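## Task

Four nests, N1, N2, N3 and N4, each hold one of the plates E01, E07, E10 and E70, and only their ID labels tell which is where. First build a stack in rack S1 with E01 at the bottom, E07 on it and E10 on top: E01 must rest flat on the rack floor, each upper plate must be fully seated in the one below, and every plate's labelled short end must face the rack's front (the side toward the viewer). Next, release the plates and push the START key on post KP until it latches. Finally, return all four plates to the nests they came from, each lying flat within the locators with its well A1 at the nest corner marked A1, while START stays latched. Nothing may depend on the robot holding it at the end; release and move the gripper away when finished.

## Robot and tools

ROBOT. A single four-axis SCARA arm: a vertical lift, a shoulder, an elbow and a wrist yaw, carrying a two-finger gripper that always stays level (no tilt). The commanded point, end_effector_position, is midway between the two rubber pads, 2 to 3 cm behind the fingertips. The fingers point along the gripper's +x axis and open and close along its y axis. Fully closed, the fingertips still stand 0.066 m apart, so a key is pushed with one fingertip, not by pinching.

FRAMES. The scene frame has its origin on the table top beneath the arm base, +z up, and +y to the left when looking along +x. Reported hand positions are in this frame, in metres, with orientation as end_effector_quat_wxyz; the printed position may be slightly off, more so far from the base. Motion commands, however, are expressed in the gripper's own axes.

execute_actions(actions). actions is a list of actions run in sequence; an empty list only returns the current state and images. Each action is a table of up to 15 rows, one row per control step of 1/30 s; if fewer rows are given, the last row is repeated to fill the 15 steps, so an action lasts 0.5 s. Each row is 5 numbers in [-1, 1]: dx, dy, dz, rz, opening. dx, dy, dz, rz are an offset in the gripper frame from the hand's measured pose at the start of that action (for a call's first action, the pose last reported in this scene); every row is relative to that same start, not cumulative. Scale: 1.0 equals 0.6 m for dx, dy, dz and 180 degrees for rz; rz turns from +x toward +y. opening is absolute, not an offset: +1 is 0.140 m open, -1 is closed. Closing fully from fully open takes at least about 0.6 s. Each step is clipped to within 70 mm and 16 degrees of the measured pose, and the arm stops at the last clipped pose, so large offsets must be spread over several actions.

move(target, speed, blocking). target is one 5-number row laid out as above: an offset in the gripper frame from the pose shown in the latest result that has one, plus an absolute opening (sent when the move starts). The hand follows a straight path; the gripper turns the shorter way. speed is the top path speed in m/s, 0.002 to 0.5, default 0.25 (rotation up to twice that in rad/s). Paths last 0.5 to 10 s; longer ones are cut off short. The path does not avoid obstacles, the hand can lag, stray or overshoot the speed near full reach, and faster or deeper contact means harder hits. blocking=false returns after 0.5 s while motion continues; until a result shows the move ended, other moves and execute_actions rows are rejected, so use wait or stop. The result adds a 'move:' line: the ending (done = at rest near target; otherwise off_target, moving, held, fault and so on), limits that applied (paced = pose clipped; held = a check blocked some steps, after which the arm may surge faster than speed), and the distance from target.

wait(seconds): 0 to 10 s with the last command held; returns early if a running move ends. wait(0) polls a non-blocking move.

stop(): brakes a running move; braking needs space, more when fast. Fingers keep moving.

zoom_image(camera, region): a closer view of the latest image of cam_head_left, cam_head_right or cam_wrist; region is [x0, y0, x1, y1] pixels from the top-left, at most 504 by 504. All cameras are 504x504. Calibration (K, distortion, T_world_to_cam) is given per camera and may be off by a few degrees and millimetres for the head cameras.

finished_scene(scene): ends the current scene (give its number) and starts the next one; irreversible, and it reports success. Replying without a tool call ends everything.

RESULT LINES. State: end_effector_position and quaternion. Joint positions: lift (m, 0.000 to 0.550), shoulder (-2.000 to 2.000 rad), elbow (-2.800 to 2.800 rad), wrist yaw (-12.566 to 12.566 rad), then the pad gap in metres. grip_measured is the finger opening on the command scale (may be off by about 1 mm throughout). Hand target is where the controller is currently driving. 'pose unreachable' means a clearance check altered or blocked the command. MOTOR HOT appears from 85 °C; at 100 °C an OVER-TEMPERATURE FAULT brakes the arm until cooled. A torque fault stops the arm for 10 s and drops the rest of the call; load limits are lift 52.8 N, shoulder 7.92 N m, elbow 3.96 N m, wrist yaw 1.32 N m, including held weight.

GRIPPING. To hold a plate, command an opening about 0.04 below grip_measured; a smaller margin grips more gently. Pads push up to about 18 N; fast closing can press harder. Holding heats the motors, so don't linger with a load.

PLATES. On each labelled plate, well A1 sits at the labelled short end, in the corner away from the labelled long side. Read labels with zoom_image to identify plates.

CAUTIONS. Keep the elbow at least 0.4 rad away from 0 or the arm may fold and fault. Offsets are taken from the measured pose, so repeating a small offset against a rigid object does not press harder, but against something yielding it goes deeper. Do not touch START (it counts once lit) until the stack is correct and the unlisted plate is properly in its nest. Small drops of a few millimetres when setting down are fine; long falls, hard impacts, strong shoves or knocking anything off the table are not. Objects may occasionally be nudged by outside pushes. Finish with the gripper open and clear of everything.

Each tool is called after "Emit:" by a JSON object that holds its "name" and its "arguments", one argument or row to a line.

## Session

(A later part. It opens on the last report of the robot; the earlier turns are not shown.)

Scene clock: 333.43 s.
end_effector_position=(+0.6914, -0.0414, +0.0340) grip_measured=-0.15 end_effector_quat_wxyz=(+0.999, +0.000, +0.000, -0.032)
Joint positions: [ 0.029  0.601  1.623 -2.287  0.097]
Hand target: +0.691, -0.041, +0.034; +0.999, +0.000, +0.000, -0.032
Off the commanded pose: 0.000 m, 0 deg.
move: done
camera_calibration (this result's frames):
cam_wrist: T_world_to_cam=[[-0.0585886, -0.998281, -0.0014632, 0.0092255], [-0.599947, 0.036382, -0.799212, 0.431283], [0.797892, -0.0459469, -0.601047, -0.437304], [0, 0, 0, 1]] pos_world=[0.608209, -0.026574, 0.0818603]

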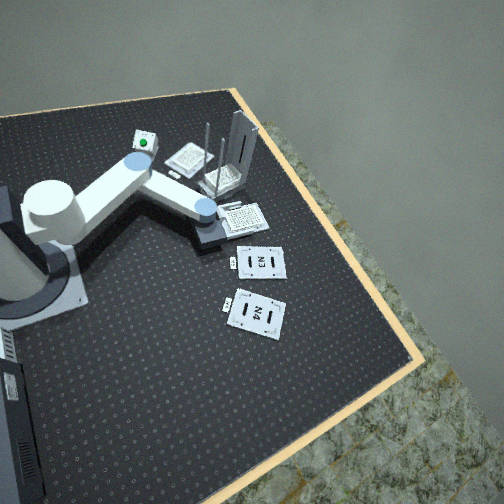

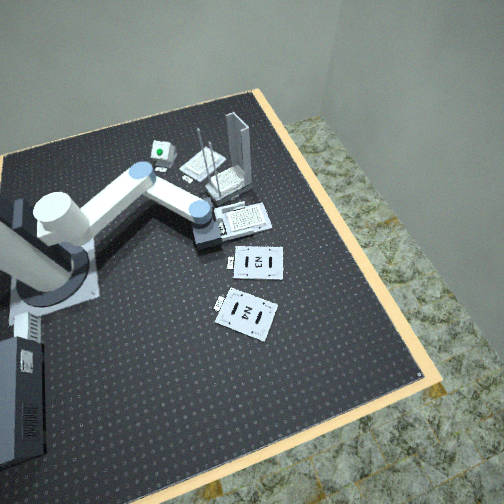

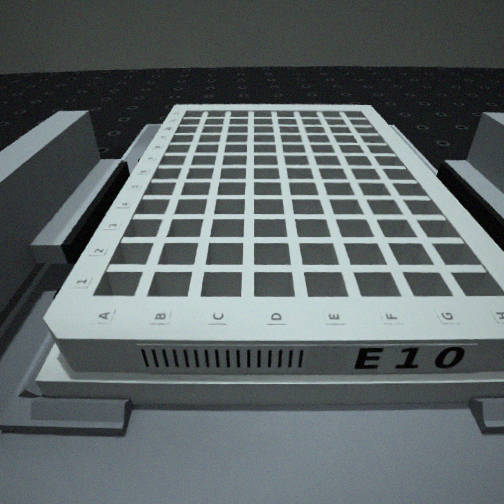

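Emit:
{"name": "move", "arguments": {
  "target": [0.0006, 0.0026, 0, 0, -0.3],
  "speed": 0.03
}}

Emit:
{"name": "execute_actions", "arguments": {
  "actions": [
    [[0, 0, 0, 0, -0.5]],
    [[0, 0, 0, 0, -0.61]]
  ]
}}

Scene clock: 337.00 s.
end_effector_position=(+0.6918, -0.0400, +0.0340) grip_measured=-0.30 end_effector_quat_wxyz=(+0.999, +0.000, +0.000, -0.032)
Joint positions: [ 0.029  0.604  1.624 -2.292  0.092]
Hand target: +0.692, -0.040, +0.034; +0.999, +0.000, +0.000, -0.032
Off the commanded pose: 0.000 m, 0 deg.
move: done
camera_calibration (this result's frames):
cam_wrist: T_world_to_cam=[[-0.0585954, -0.998281, -0.0014632, 0.0107092], [-0.599947, 0.0363861, -0.799212, 0.431484], [0.797891, -0.0459523, -0.601047, -0.437572], [0, 0, 0, 1]] pos_world=[0.608629, -0.0251167, 0.0818617]

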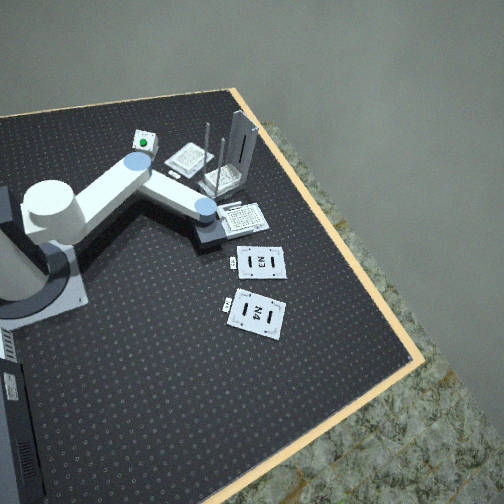

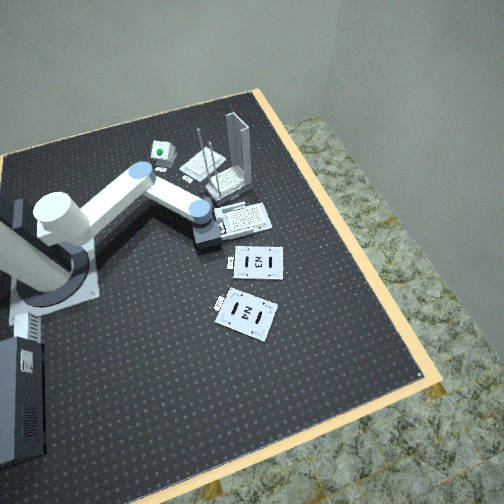

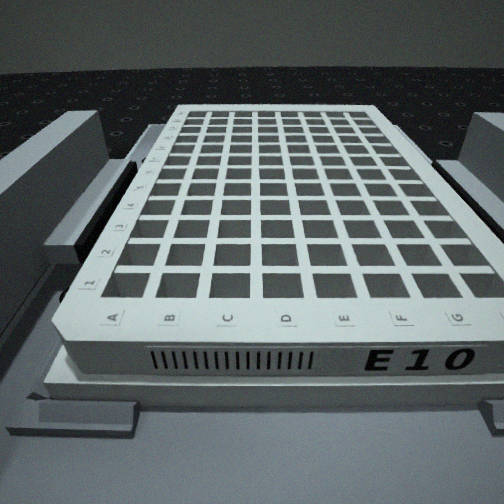

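Scene clock: 338.00 s.
end_effector_position=(+0.6918, -0.0400, +0.0340) grip_measured=-0.56 end_effector_quat_wxyz=(+0.999, +0.000, +0.000, -0.032)
Joint positions: [ 0.029  0.604  1.624 -2.292  0.082]
Hand target: +0.692, -0.040, +0.034; +0.999, +0.000, +0.000, -0.032
Off the commanded pose: 0.000 m, 0 deg.
camera_calibration (this result's frames):
cam_wrist: T_world_to_cam=[[-0.0586036, -0.99828, -0.0014632, 0.0107116], [-0.599946, 0.036391, -0.799212, 0.431484], [0.797891, -0.0459589, -0.601047, -0.437572], [0, 0, 0, 1]] pos_world=[0.608629, -0.0251193, 0.0818617]

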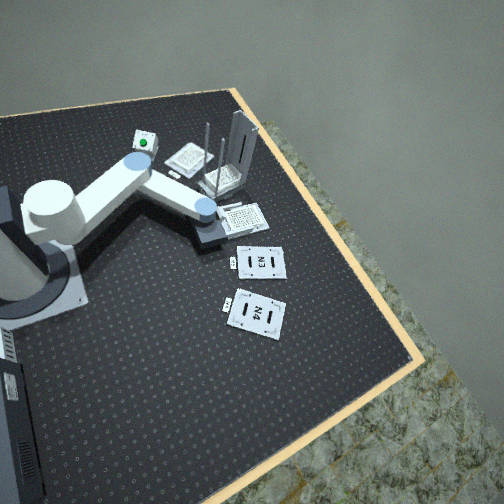

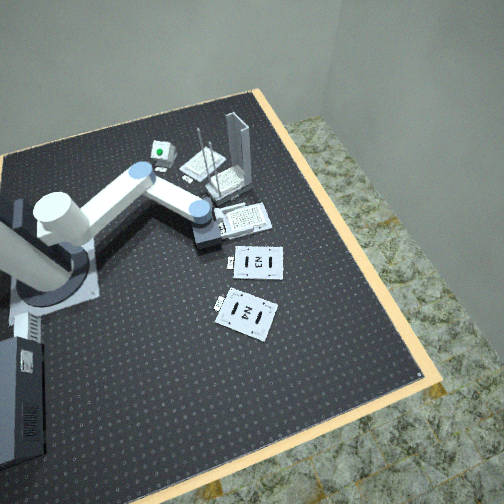

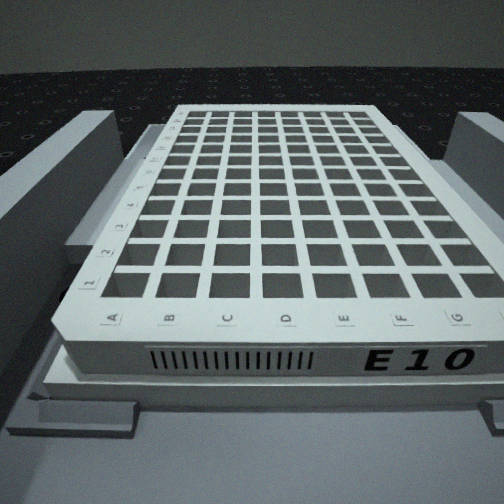

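Emit:
{"name": "move", "arguments": {
  "target": [0, 0, 0.4933, 0, -0.61],
  "speed": 0.35
}}

Emit:
{"name": "move", "arguments": {
  "target": [-0.026, 0.2729, 0, 0.0945, -0.61],
  "speed": 0.25
}}

Scene clock: 343.70 s.
end_effector_position=(+0.6919, -0.0400, +0.3300) grip_measured=-0.56 end_effector_quat_wxyz=(+0.999, +0.000, +0.000, -0.032)
Joint positions: [ 0.325  0.604  1.624 -2.292  0.082]
Hand target: +0.692, -0.040, +0.330; +0.999, +0.000, +0.000, -0.032
Off the commanded pose: 0.000 m, 0 deg.
move: done
camera_calibration (this result's frames):
cam_wrist: T_world_to_cam=[[-0.0585586, -0.998283, -0.0014632, 0.0111233], [-0.599948, 0.0363639, -0.799212, 0.668078], [0.797893, -0.0459229, -0.601047, -0.259654], [0, 0, 0, 1]] pos_world=[0.60864, -0.0251138, 0.377888]

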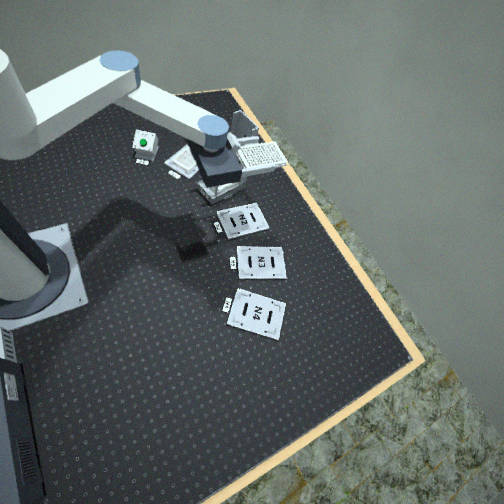

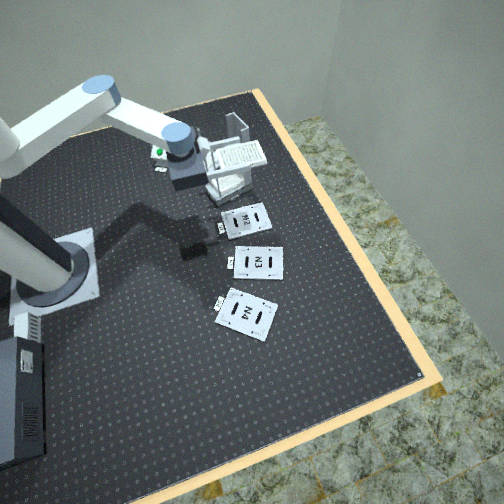

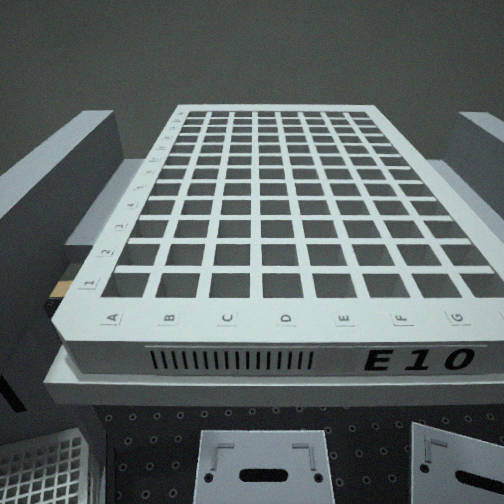

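Scene clock: 344.70 s.
end_effector_position=(+0.6867, +0.1246, +0.3300) grip_measured=-0.56 end_effector_quat_wxyz=(+0.993, +0.000, +0.000, +0.117)
Joint positions: [ 0.325  0.906  1.671 -2.344  0.082]
Hand target: +0.687, +0.124, +0.330; +0.993, +0.000, +0.000, +0.116
Off the commanded pose: 0.000 m, 0 deg.
move: done
camera_calibration (this result's frames):
cam_wrist: T_world_to_cam=[[0.236699, -0.971582, -0.0014632, -0.0309678], [-0.584244, -0.141132, -0.799212, 0.670325], [0.776294, 0.190028, -0.601047, -0.26254], [0, 0, 0, 1]] pos_world=[0.602772, 0.114406, 0.377888]

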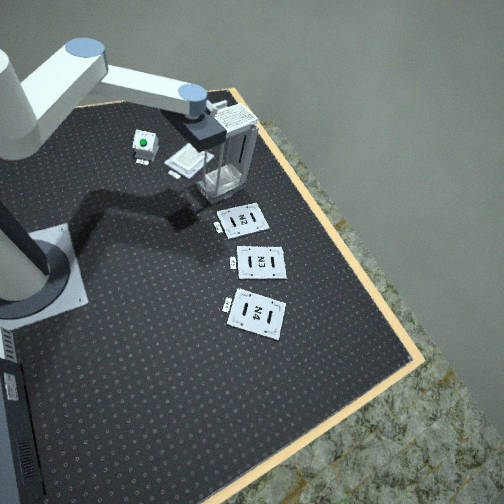

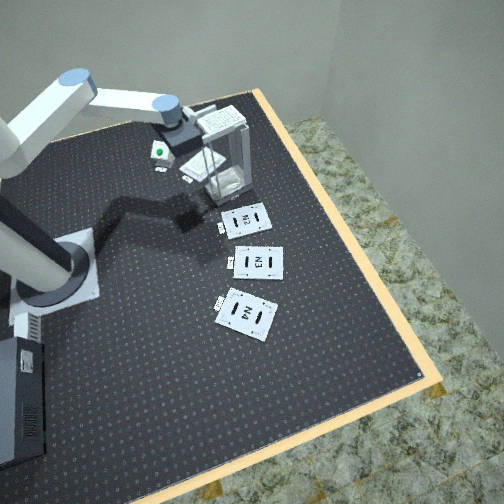

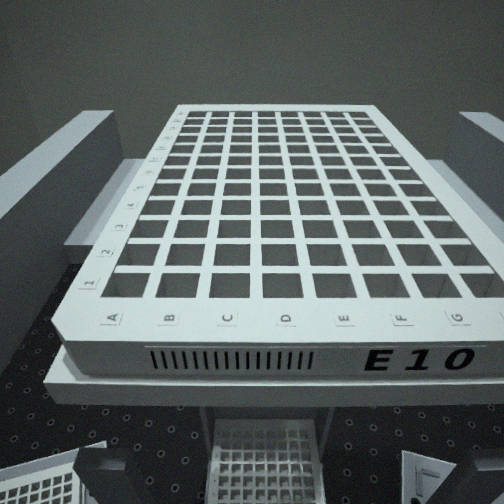

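Emit:
{"name": "move", "arguments": {
  "target": [0.0004, -0.0004, -0.037, 0, -0.61],
  "speed": 0.02
}}

Scene clock: 347.20 s.
end_effector_position=(+0.6869, +0.1245, +0.3077) grip_measured=-0.56 end_effector_quat_wxyz=(+0.993, +0.000, +0.000, +0.117)
Joint positions: [ 0.303  0.905  1.673 -2.344  0.082]
Hand target: +0.687, +0.124, +0.308; +0.993, +0.000, +0.000, +0.117
Off the commanded pose: 0.000 m, 0 deg.
move: done
camera_calibration (this result's frames):
cam_wrist: T_world_to_cam=[[0.236835, -0.971549, -0.0014632, -0.0312787], [-0.584225, -0.141213, -0.799212, 0.65267], [0.776267, 0.190136, -0.601047, -0.276092], [0, 0, 0, 1]] pos_world=[0.603036, 0.114272, 0.355632]

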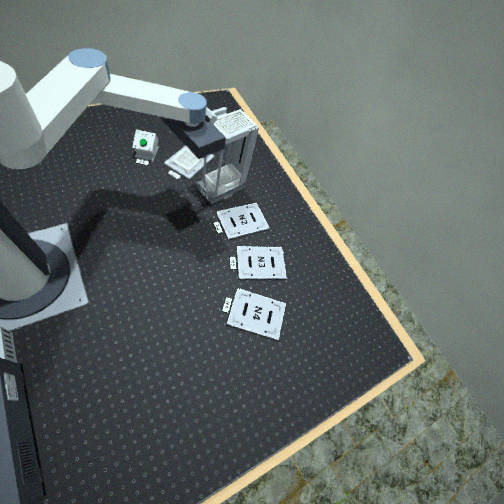

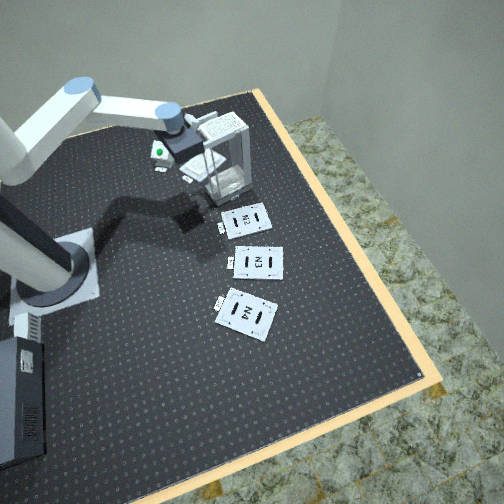

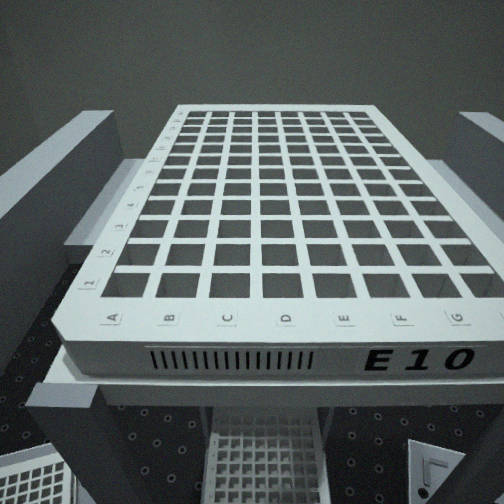

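Emit:
{"name": "move", "arguments": {
  "target": [0, 0, -0.348, 0, -0.61],
  "speed": 0.15
}}

Emit:
{"name": "move", "arguments": {
  "target": [0, 0, -0.0165, 0, -0.61],
  "speed": 0.01
}}

Scene clock: 352.30 s.
end_effector_position=(+0.6870, +0.1245, +0.0989) grip_measured=-0.56 end_effector_quat_wxyz=(+0.993, +0.000, +0.000, +0.117)
Joint positions: [ 0.094  0.905  1.673 -2.344  0.082]
Hand target: +0.687, +0.124, +0.099; +0.993, +0.000, +0.000, +0.117
Off the commanded pose: 0.000 m, 0 deg.
move: done
camera_calibration (this result's frames):
cam_wrist: T_world_to_cam=[[0.23685, -0.971545, -0.0014632, -0.031592], [-0.584223, -0.141222, -0.799212, 0.485738], [0.776264, 0.190148, -0.601047, -0.401639], [0, 0, 0, 1]] pos_world=[0.60304, 0.114275, 0.146758]

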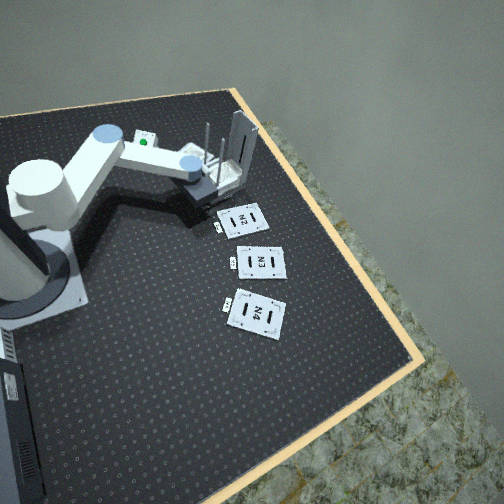

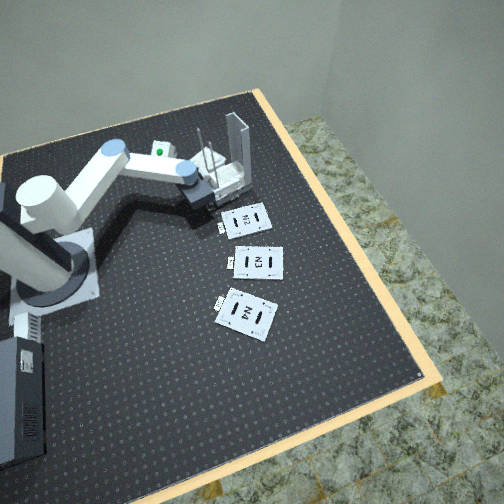

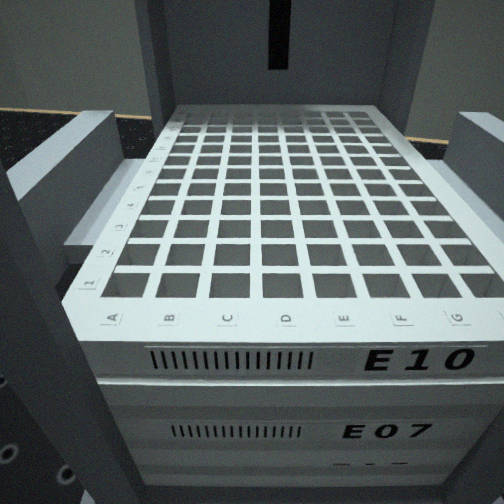

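Scene clock: 353.50 s.
end_effector_position=(+0.6869, +0.1245, +0.0895) grip_measured=-0.56 end_effector_quat_wxyz=(+0.993, +0.000, +0.000, +0.117)
Joint positions: [ 0.084  0.905  1.673 -2.344  0.082]
Hand target: +0.687, +0.124, +0.089; +0.993, +0.000, +0.000, +0.117
Off the commanded pose: 0.001 m, 0 deg.
move: done
camera_calibration (this result's frames):
cam_wrist: T_world_to_cam=[[0.23687, -0.97154, -0.0014632, -0.0316182], [-0.58422, -0.141234, -0.799212, 0.478244], [0.77626, 0.190164, -0.601047, -0.407258], [0, 0, 0, 1]] pos_world=[0.603028, 0.114272, 0.137391]

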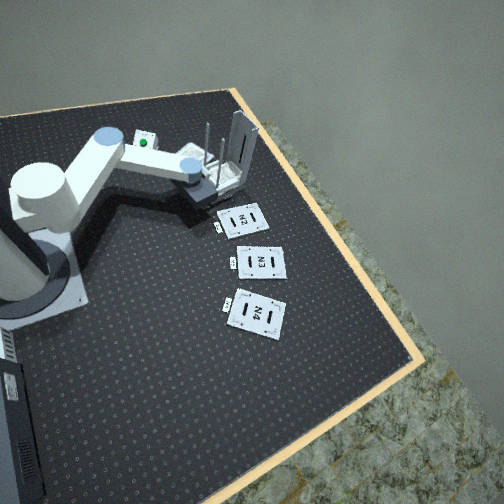

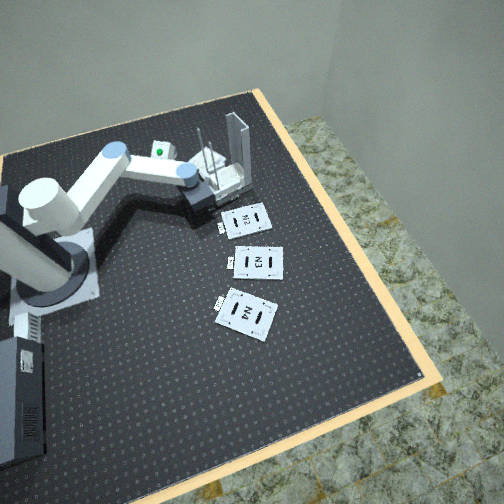

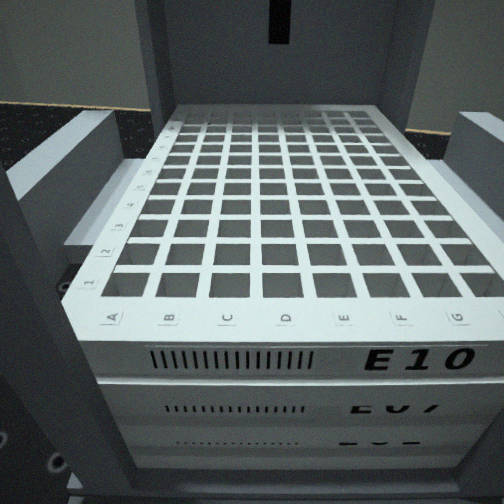

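Emit:
{"name": "execute_actions", "arguments": {
  "actions": [
    [[0, 0, 0.0005, 0, 0.4]],
    [[0, 0, 0, 0, 0.4]]
  ]
}}

Emit:
{"name": "move", "arguments": {
  "target": [-0.2167, 0, 0, 0, 0.4],
  "speed": 0.25
}}

Emit:
{"name": "move", "arguments": {
  "target": [-0.0572, 0.1942, 0, 0.1144, 0.4],
  "speed": 0.3
}}

Scene clock: 364.63 s.
end_effector_position=(+0.6869, +0.1245, +0.0899) grip_measured=+0.40 end_effector_quat_wxyz=(+0.993, +0.000, +0.000, +0.117)
Joint positions: [ 0.085  0.905  1.673 -2.344  0.118]
Hand target: +0.687, +0.124, +0.090; +0.993, +0.000, +0.000, +0.117
Off the commanded pose: 0.000 m, 0 deg.
camera_calibration (this result's frames):
cam_wrist: T_world_to_cam=[[0.236871, -0.97154, -0.0014632, -0.0316182], [-0.58422, -0.141235, -0.799212, 0.478531], [0.77626, 0.190165, -0.601047, -0.407043], [0, 0, 0, 1]] pos_world=[0.603028, 0.114272, 0.137749]

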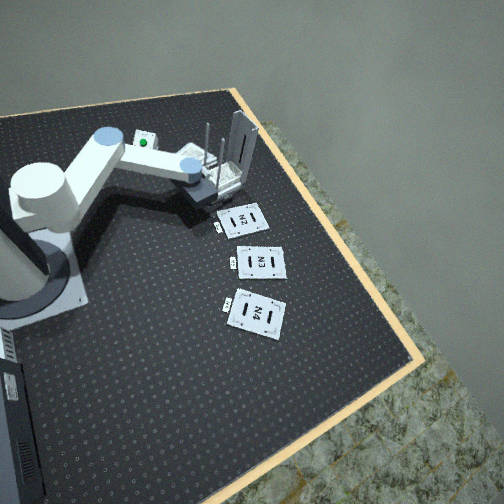

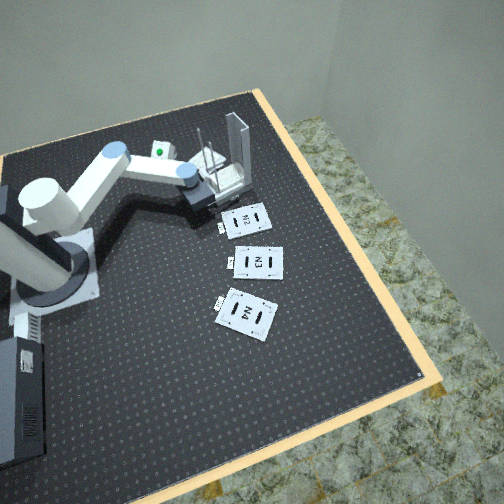

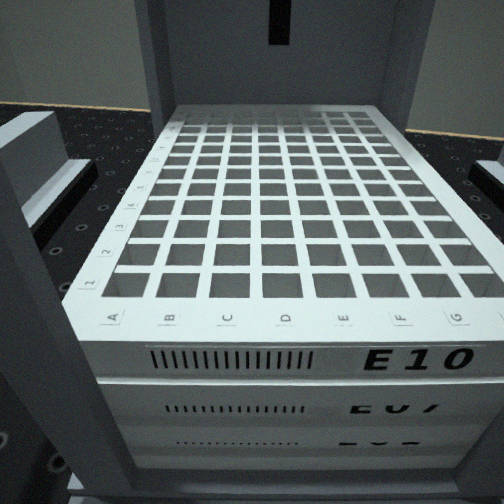

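Scene clock: 365.57 s.
end_effector_position=(+0.5604, +0.0943, +0.0898) grip_measured=+0.40 end_effector_quat_wxyz=(+0.993, +0.000, +0.000, +0.116)
Joint positions: [ 0.085  1.167  1.022 -1.956  0.118]
Hand target: +0.560, +0.094, +0.090; +0.993, +0.000, +0.000, +0.117
Off the commanded pose: 0.000 m, 0 deg.
move: done
camera_calibration (this result's frames):
cam_wrist: T_world_to_cam=[[0.236557, -0.971616, -0.0014632, -0.0308082], [-0.584265, -0.141046, -0.799212, 0.400334], [0.776321, 0.189914, -0.601047, -0.30308], [0, 0, 0, 1]] pos_world=[0.476477, 0.0840912, 0.137741]

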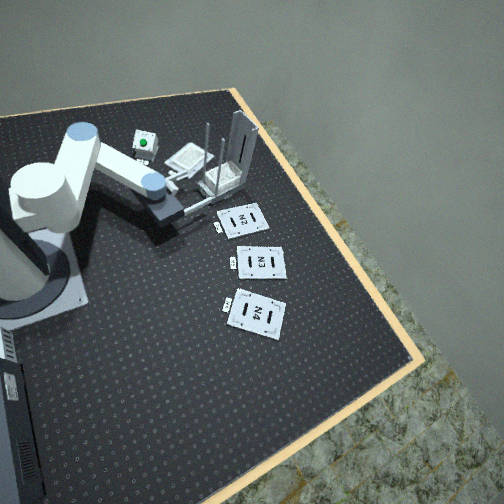

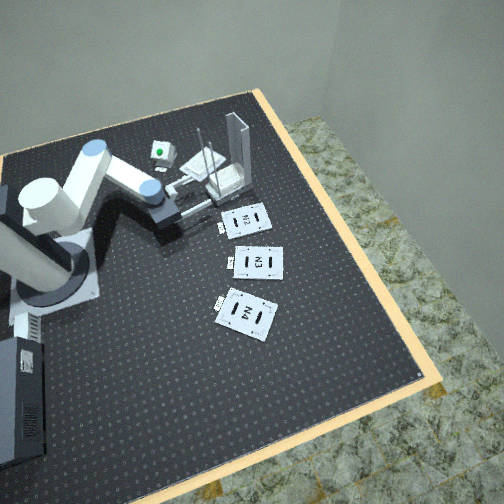

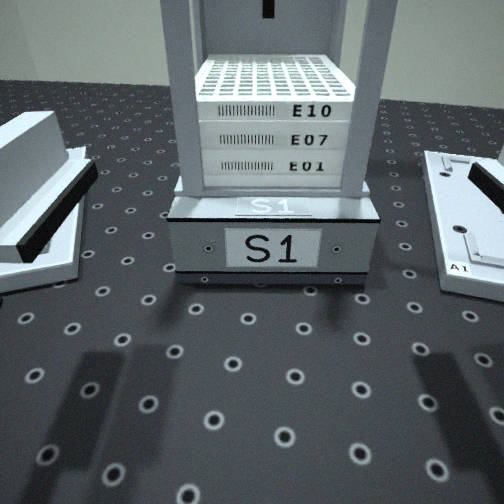

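Scene clock: 366.53 s.
end_effector_position=(+0.5000, +0.1998, +0.0898) grip_measured=+0.40 end_effector_quat_wxyz=(+0.956, +0.000, +0.000, +0.292)
Joint positions: [ 0.085  1.472  0.955 -1.834  0.118]
Hand target: +0.500, +0.200, +0.090; +0.956, +0.000, +0.000, +0.292
Off the commanded pose: 0.000 m, 0 deg.
move: done
camera_calibration (this result's frames):
cam_wrist: T_world_to_cam=[[0.563705, -0.825975, -0.0014632, -0.106674], [-0.49711, -0.337848, -0.799212, 0.375659], [0.659635, 0.451247, -0.601047, -0.270086], [0, 0, 0, 1]] pos_world=[0.425035, 0.160681, 0.137741]

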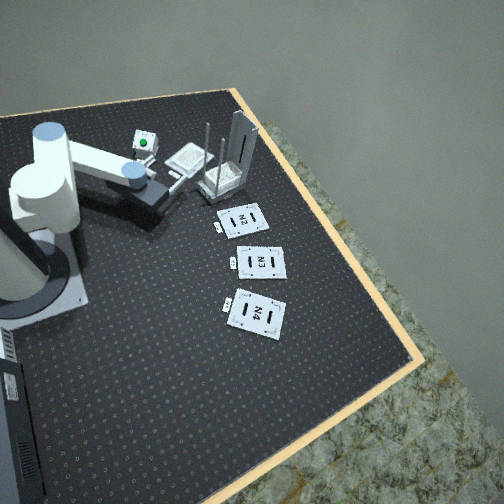

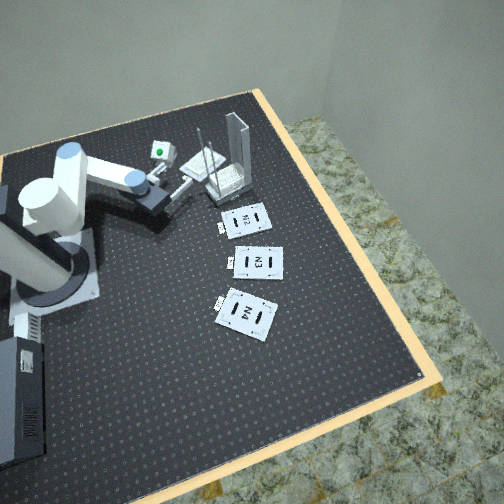

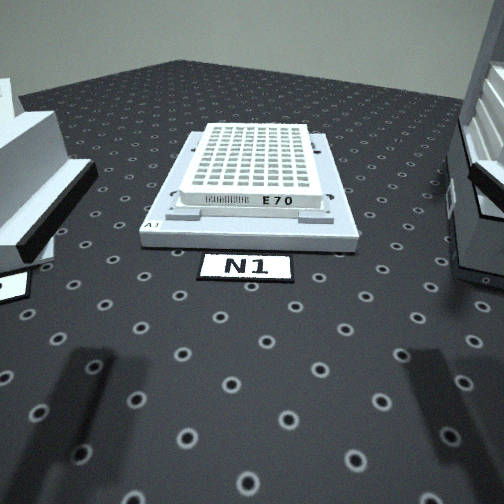

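Emit:
{"name": "move", "arguments": {
  "target": [-0.0728, 0.1902, 0.0667, 0.0944, -1],
  "speed": 0.3
}}

Scene clock: 371.57 s.
end_effector_position=(+0.3999, +0.2700, +0.1299) grip_measured=-0.99 end_effector_quat_wxyz=(+0.902, +0.000, +0.000, +0.431)
Joint positions: [ 0.125  1.851  0.824 -1.785  0.066]
Hand target: +0.400, +0.270, +0.130; +0.903, +0.000, +0.000, +0.430
Off the commanded pose: 0.000 m, 0 deg.
move: done
camera_calibration (this result's frames):
cam_wrist: T_world_to_cam=[[0.780894, -0.624662, -0.0014632, -0.133386], [-0.376365, -0.468625, -0.799212, 0.368674], [0.498552, 0.624651, -0.601047, -0.194052], [0, 0, 0, 1]] pos_world=[0.339661, 0.210663, 0.177819]

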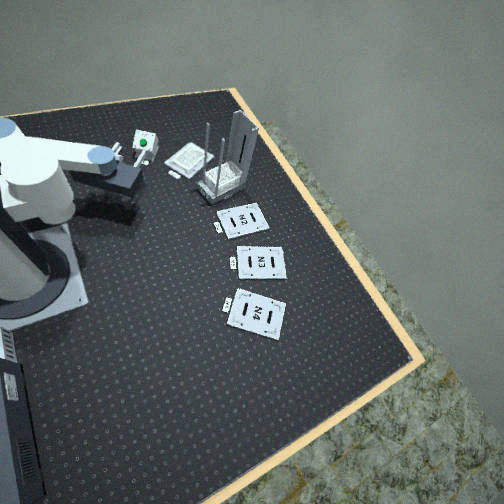

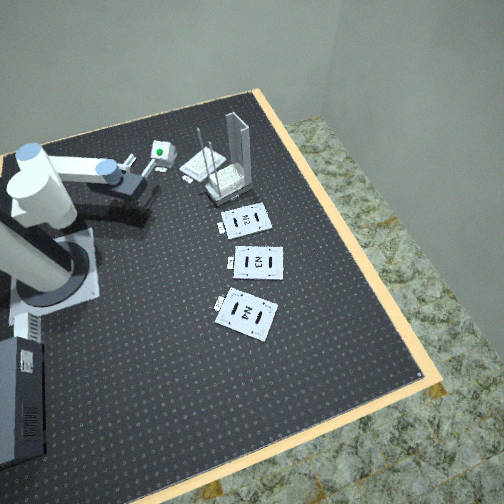

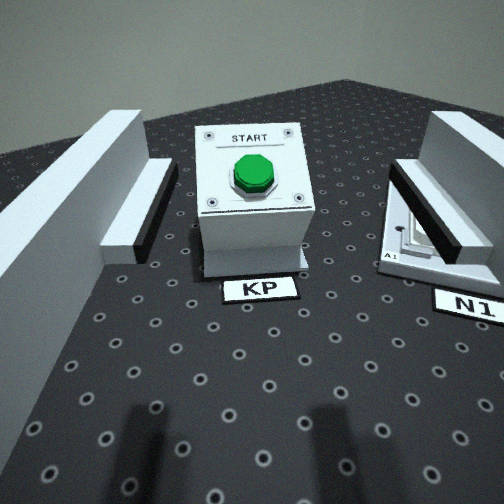

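Emit:
{"name": "move", "arguments": {
  "target": [0.1957, -0.055, -0.06, 0, -1],
  "speed": 0.15
}}

Scene clock: 383.37 s.
end_effector_position=(+0.4994, +0.3406, +0.0939) grip_measured=-0.99 end_effector_quat_wxyz=(+0.902, +0.000, +0.000, +0.431)
Joint positions: [ 0.089  1.566  1.373 -2.048  0.066]
Hand target: +0.499, +0.341, +0.094; +0.902, +0.000, +0.000, +0.431
Off the commanded pose: 0.000 m, 0 deg.
move: done
camera_calibration (this result's frames):
cam_wrist: T_world_to_cam=[[0.781082, -0.624427, -0.0014632, -0.167182], [-0.376224, -0.468738, -0.799212, 0.410377], [0.498364, 0.624801, -0.601047, -0.309414], [0, 0, 0, 1]] pos_world=[0.439177, 0.281289, 0.141761]

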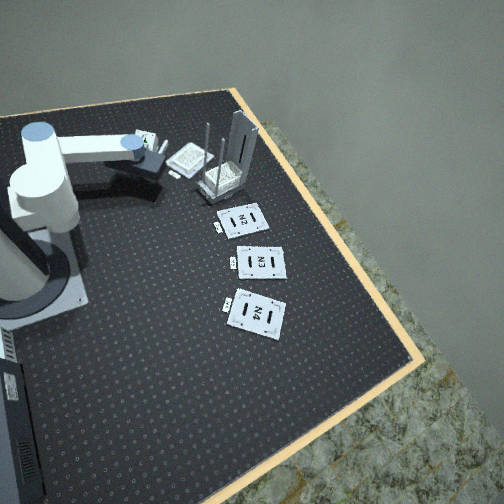

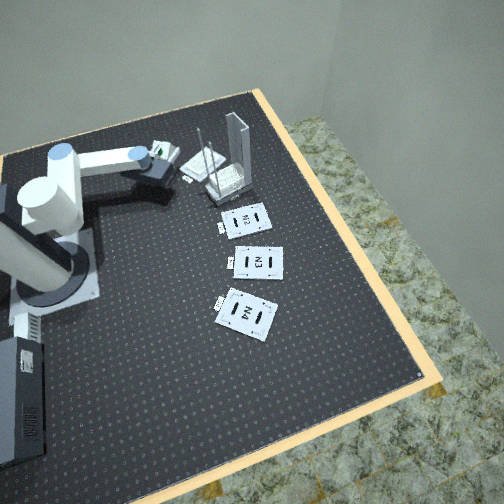

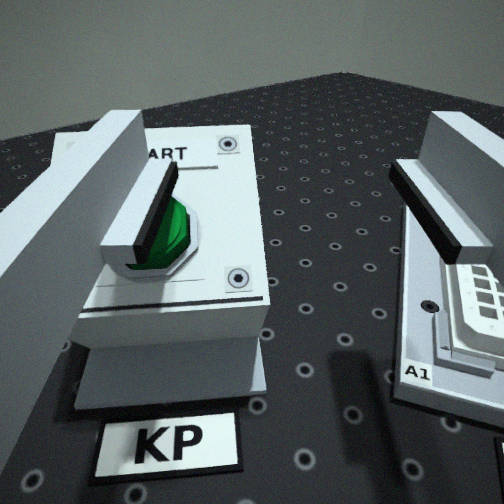

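Emit:
{"name": "move", "arguments": {
  "target": [0.004, 0, -0.04, 0, -1],
  "speed": 0.02
}}

Scene clock: 396.57 s.
end_effector_position=(+0.4998, +0.3415, +0.0865) grip_measured=-0.99 end_effector_quat_wxyz=(+0.902, +0.000, +0.000, +0.431)
Joint positions: [ 0.081  1.565  1.378 -2.051  0.066]
Hand target: +0.500, +0.341, +0.086; +0.902, +0.000, +0.000, +0.431
Off the commanded pose: 0.017 m, 0 deg.
TORQUE FAULT: the external load on joint 1 (lift) reached its load limit, and the arm stopped for 10 seconds. That time counts as 20 of the actions that you can send in this scene. The arm's remaining commands of this call were not run. The arm holds where it stopped, with its grip as last carried out, and accepts commands again: back off and push less far. The arm stops again, at the same cost, whenever a joint's load reaches its limit.
move: fault
camera_calibration (this result's frames):
cam_wrist: T_world_to_cam=[[0.781682, -0.623675, -0.0014632, -0.167539], [-0.375773, -0.469099, -0.799212, 0.404913], [0.497763, 0.62528, -0.601047, -0.314479], [0, 0, 0, 1]] pos_world=[0.439653, 0.282092, 0.13435]

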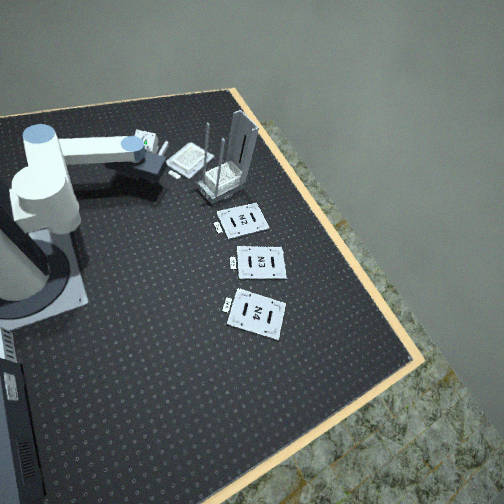

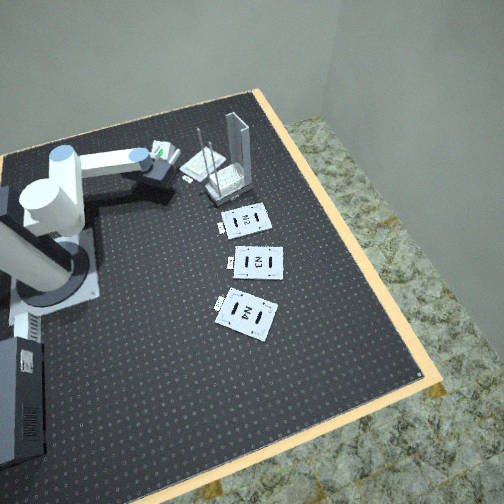

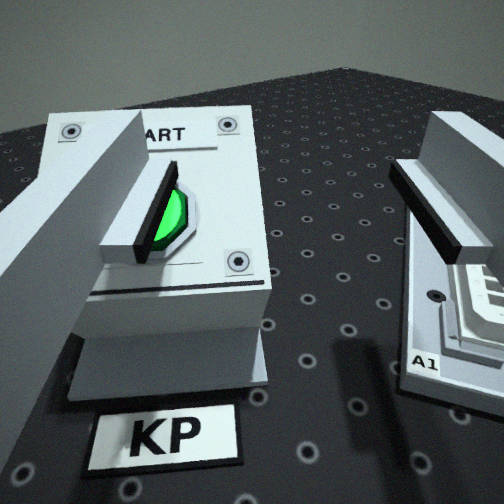

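Emit:
{"name": "move", "arguments": {
  "target": [-0.03, 0, 0.05, 0, -1],
  "speed": 0.05
}}

Scene clock: 398.97 s.
end_effector_position=(+0.4886, +0.3274, +0.1165) grip_measured=-0.99 end_effector_quat_wxyz=(+0.902, +0.000, +0.000, +0.431)
Joint positions: [ 0.112  1.594  1.289 -1.991  0.066]
Hand target: +0.488, +0.327, +0.116; +0.902, +0.000, +0.000, +0.431
Off the commanded pose: 0.000 m, 0 deg.
move: done
camera_calibration (this result's frames):
cam_wrist: T_world_to_cam=[[0.781393, -0.624037, -0.0014632, -0.167251], [-0.37599, -0.468925, -0.799212, 0.418156], [0.498052, 0.625049, -0.601047, -0.282077], [0, 0, 0, 1]] pos_world=[0.4284, 0.268025, 0.164409]

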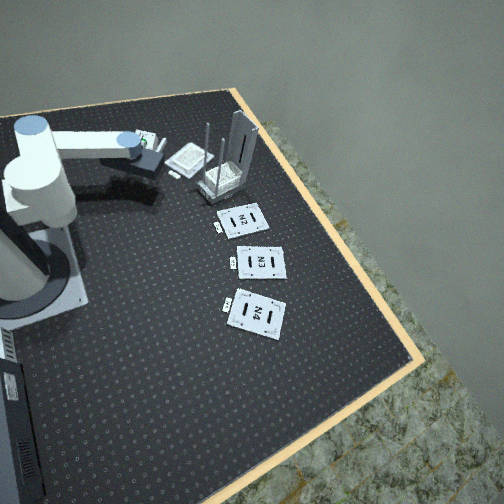

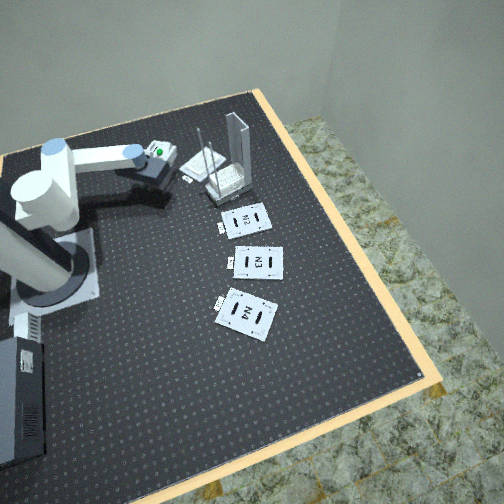

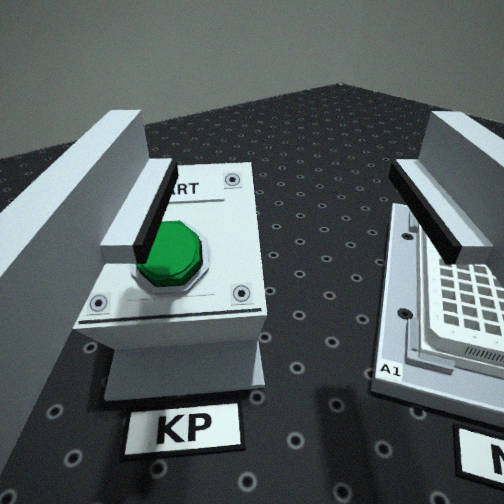

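Emit:
{"name": "move", "arguments": {
  "target": [-0.004, 0, -0.047, 0, -1],
  "speed": 0.03
}}

Emit:
{"name": "move", "arguments": {
  "target": [0.006, 0, -0.006, 0, -1],
  "speed": 0.008
}}

Scene clock: 413.37 s.
end_effector_position=(+0.4871, +0.3255, +0.0883) grip_measured=-0.99 end_effector_quat_wxyz=(+0.902, +0.000, +0.000, +0.431)
Joint positions: [ 0.083  1.597  1.278 -1.984  0.066]
Hand target: +0.487, +0.326, +0.088; +0.902, +0.000, +0.000, +0.431
Off the commanded pose: 0.000 m, 0 deg.
move: done
camera_calibration (this result's frames):
cam_wrist: T_world_to_cam=[[0.781217, -0.624257, -0.0014632, -0.167193], [-0.376122, -0.46882, -0.799212, 0.394176], [0.498228, 0.624909, -0.601047, -0.297208], [0, 0, 0, 1]] pos_world=[0.42695, 0.266154, 0.13615]

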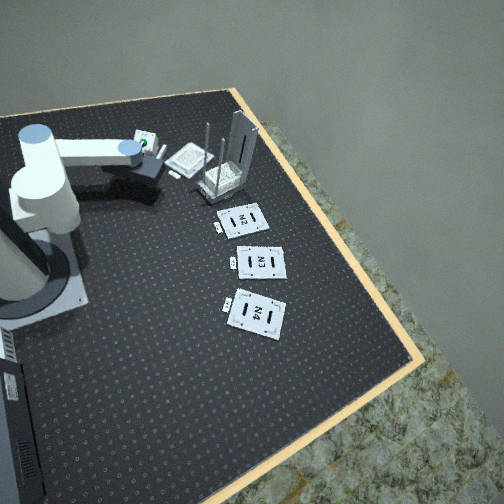

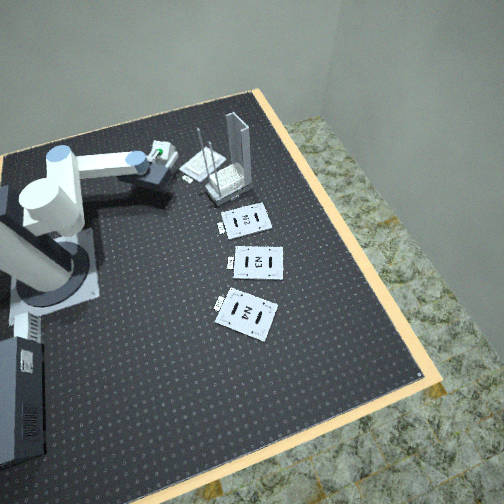

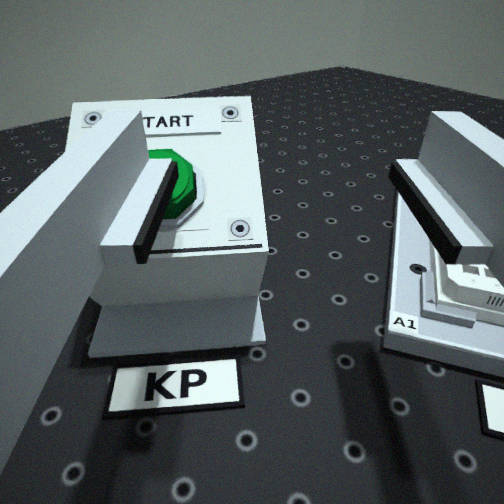

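Scene clock: 414.23 s.
end_effector_position=(+0.4893, +0.3284, +0.0847) grip_measured=-0.99 end_effector_quat_wxyz=(+0.902, +0.000, +0.000, +0.431)
Joint positions: [ 0.08   1.592  1.295 -1.995  0.066]
Hand target: +0.489, +0.328, +0.085; +0.902, +0.000, +0.000, +0.431
Off the commanded pose: 0.000 m, 0 deg.
move: done
camera_calibration (this result's frames):
cam_wrist: T_world_to_cam=[[0.781414, -0.624011, -0.0014632, -0.167317], [-0.375975, -0.468938, -0.799212, 0.393439], [0.498031, 0.625066, -0.601047, -0.30217], [0, 0, 0, 1]] pos_world=[0.429157, 0.268967, 0.132578]

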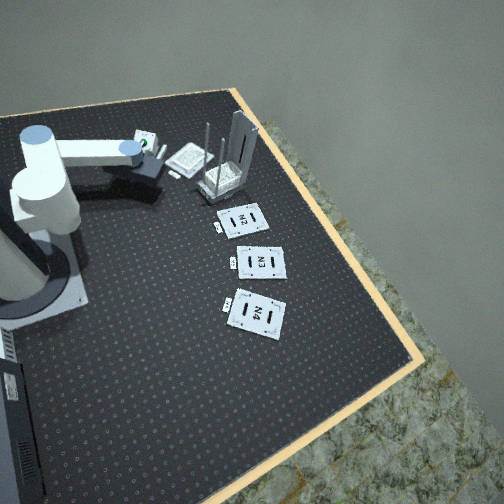

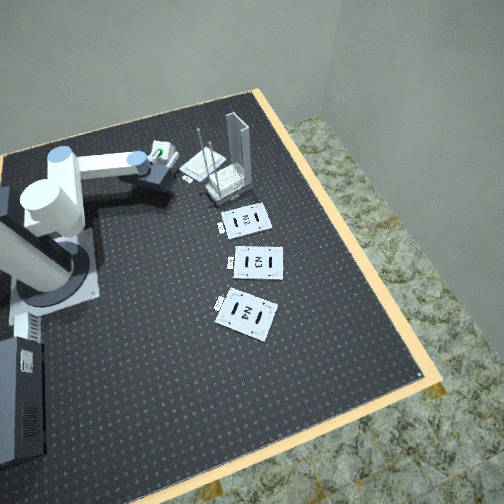

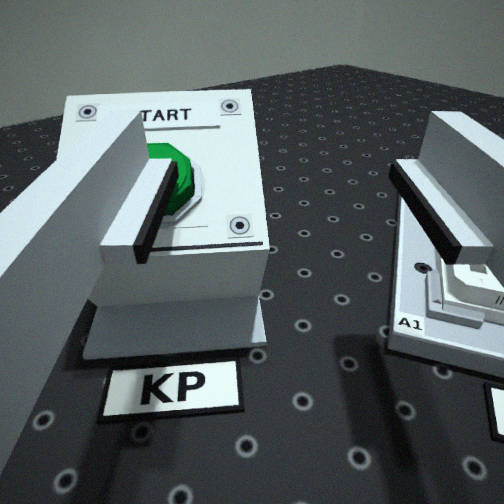

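Emit:
{"name": "move", "arguments": {
  "target": [0.005, 0, -0.006, 0, -1],
  "speed": 0.008
}}

Scene clock: 416.27 s.
end_effector_position=(+0.4909, +0.3306, +0.0812) grip_measured=-0.99 end_effector_quat_wxyz=(+0.902, +0.000, +0.000, +0.432)
Joint positions: [ 0.076  1.588  1.308 -2.003  0.066]
Hand target: +0.491, +0.331, +0.081; +0.902, +0.000, +0.000, +0.431
Off the commanded pose: 0.000 m, 0 deg.
move: done
camera_calibration (this result's frames):
cam_wrist: T_world_to_cam=[[0.782093, -0.62316, -0.0014632, -0.167829], [-0.375464, -0.469347, -0.799212, 0.39219], [0.497351, 0.625607, -0.601047, -0.306303], [0, 0, 0, 1]] pos_world=[0.430852, 0.271115, 0.129095]

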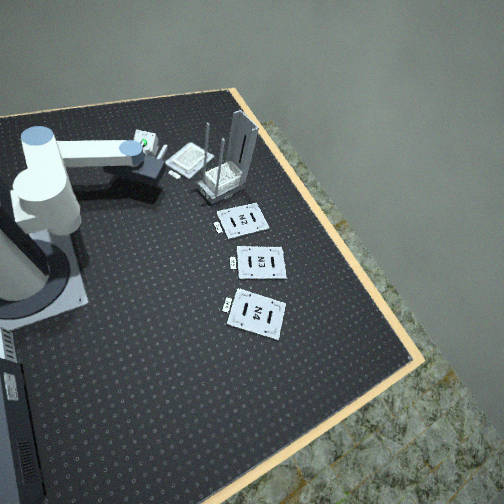

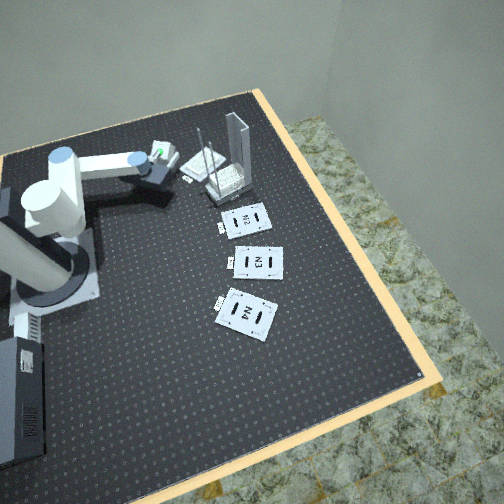

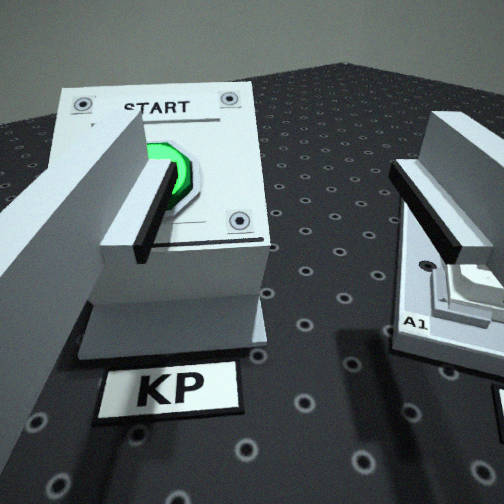

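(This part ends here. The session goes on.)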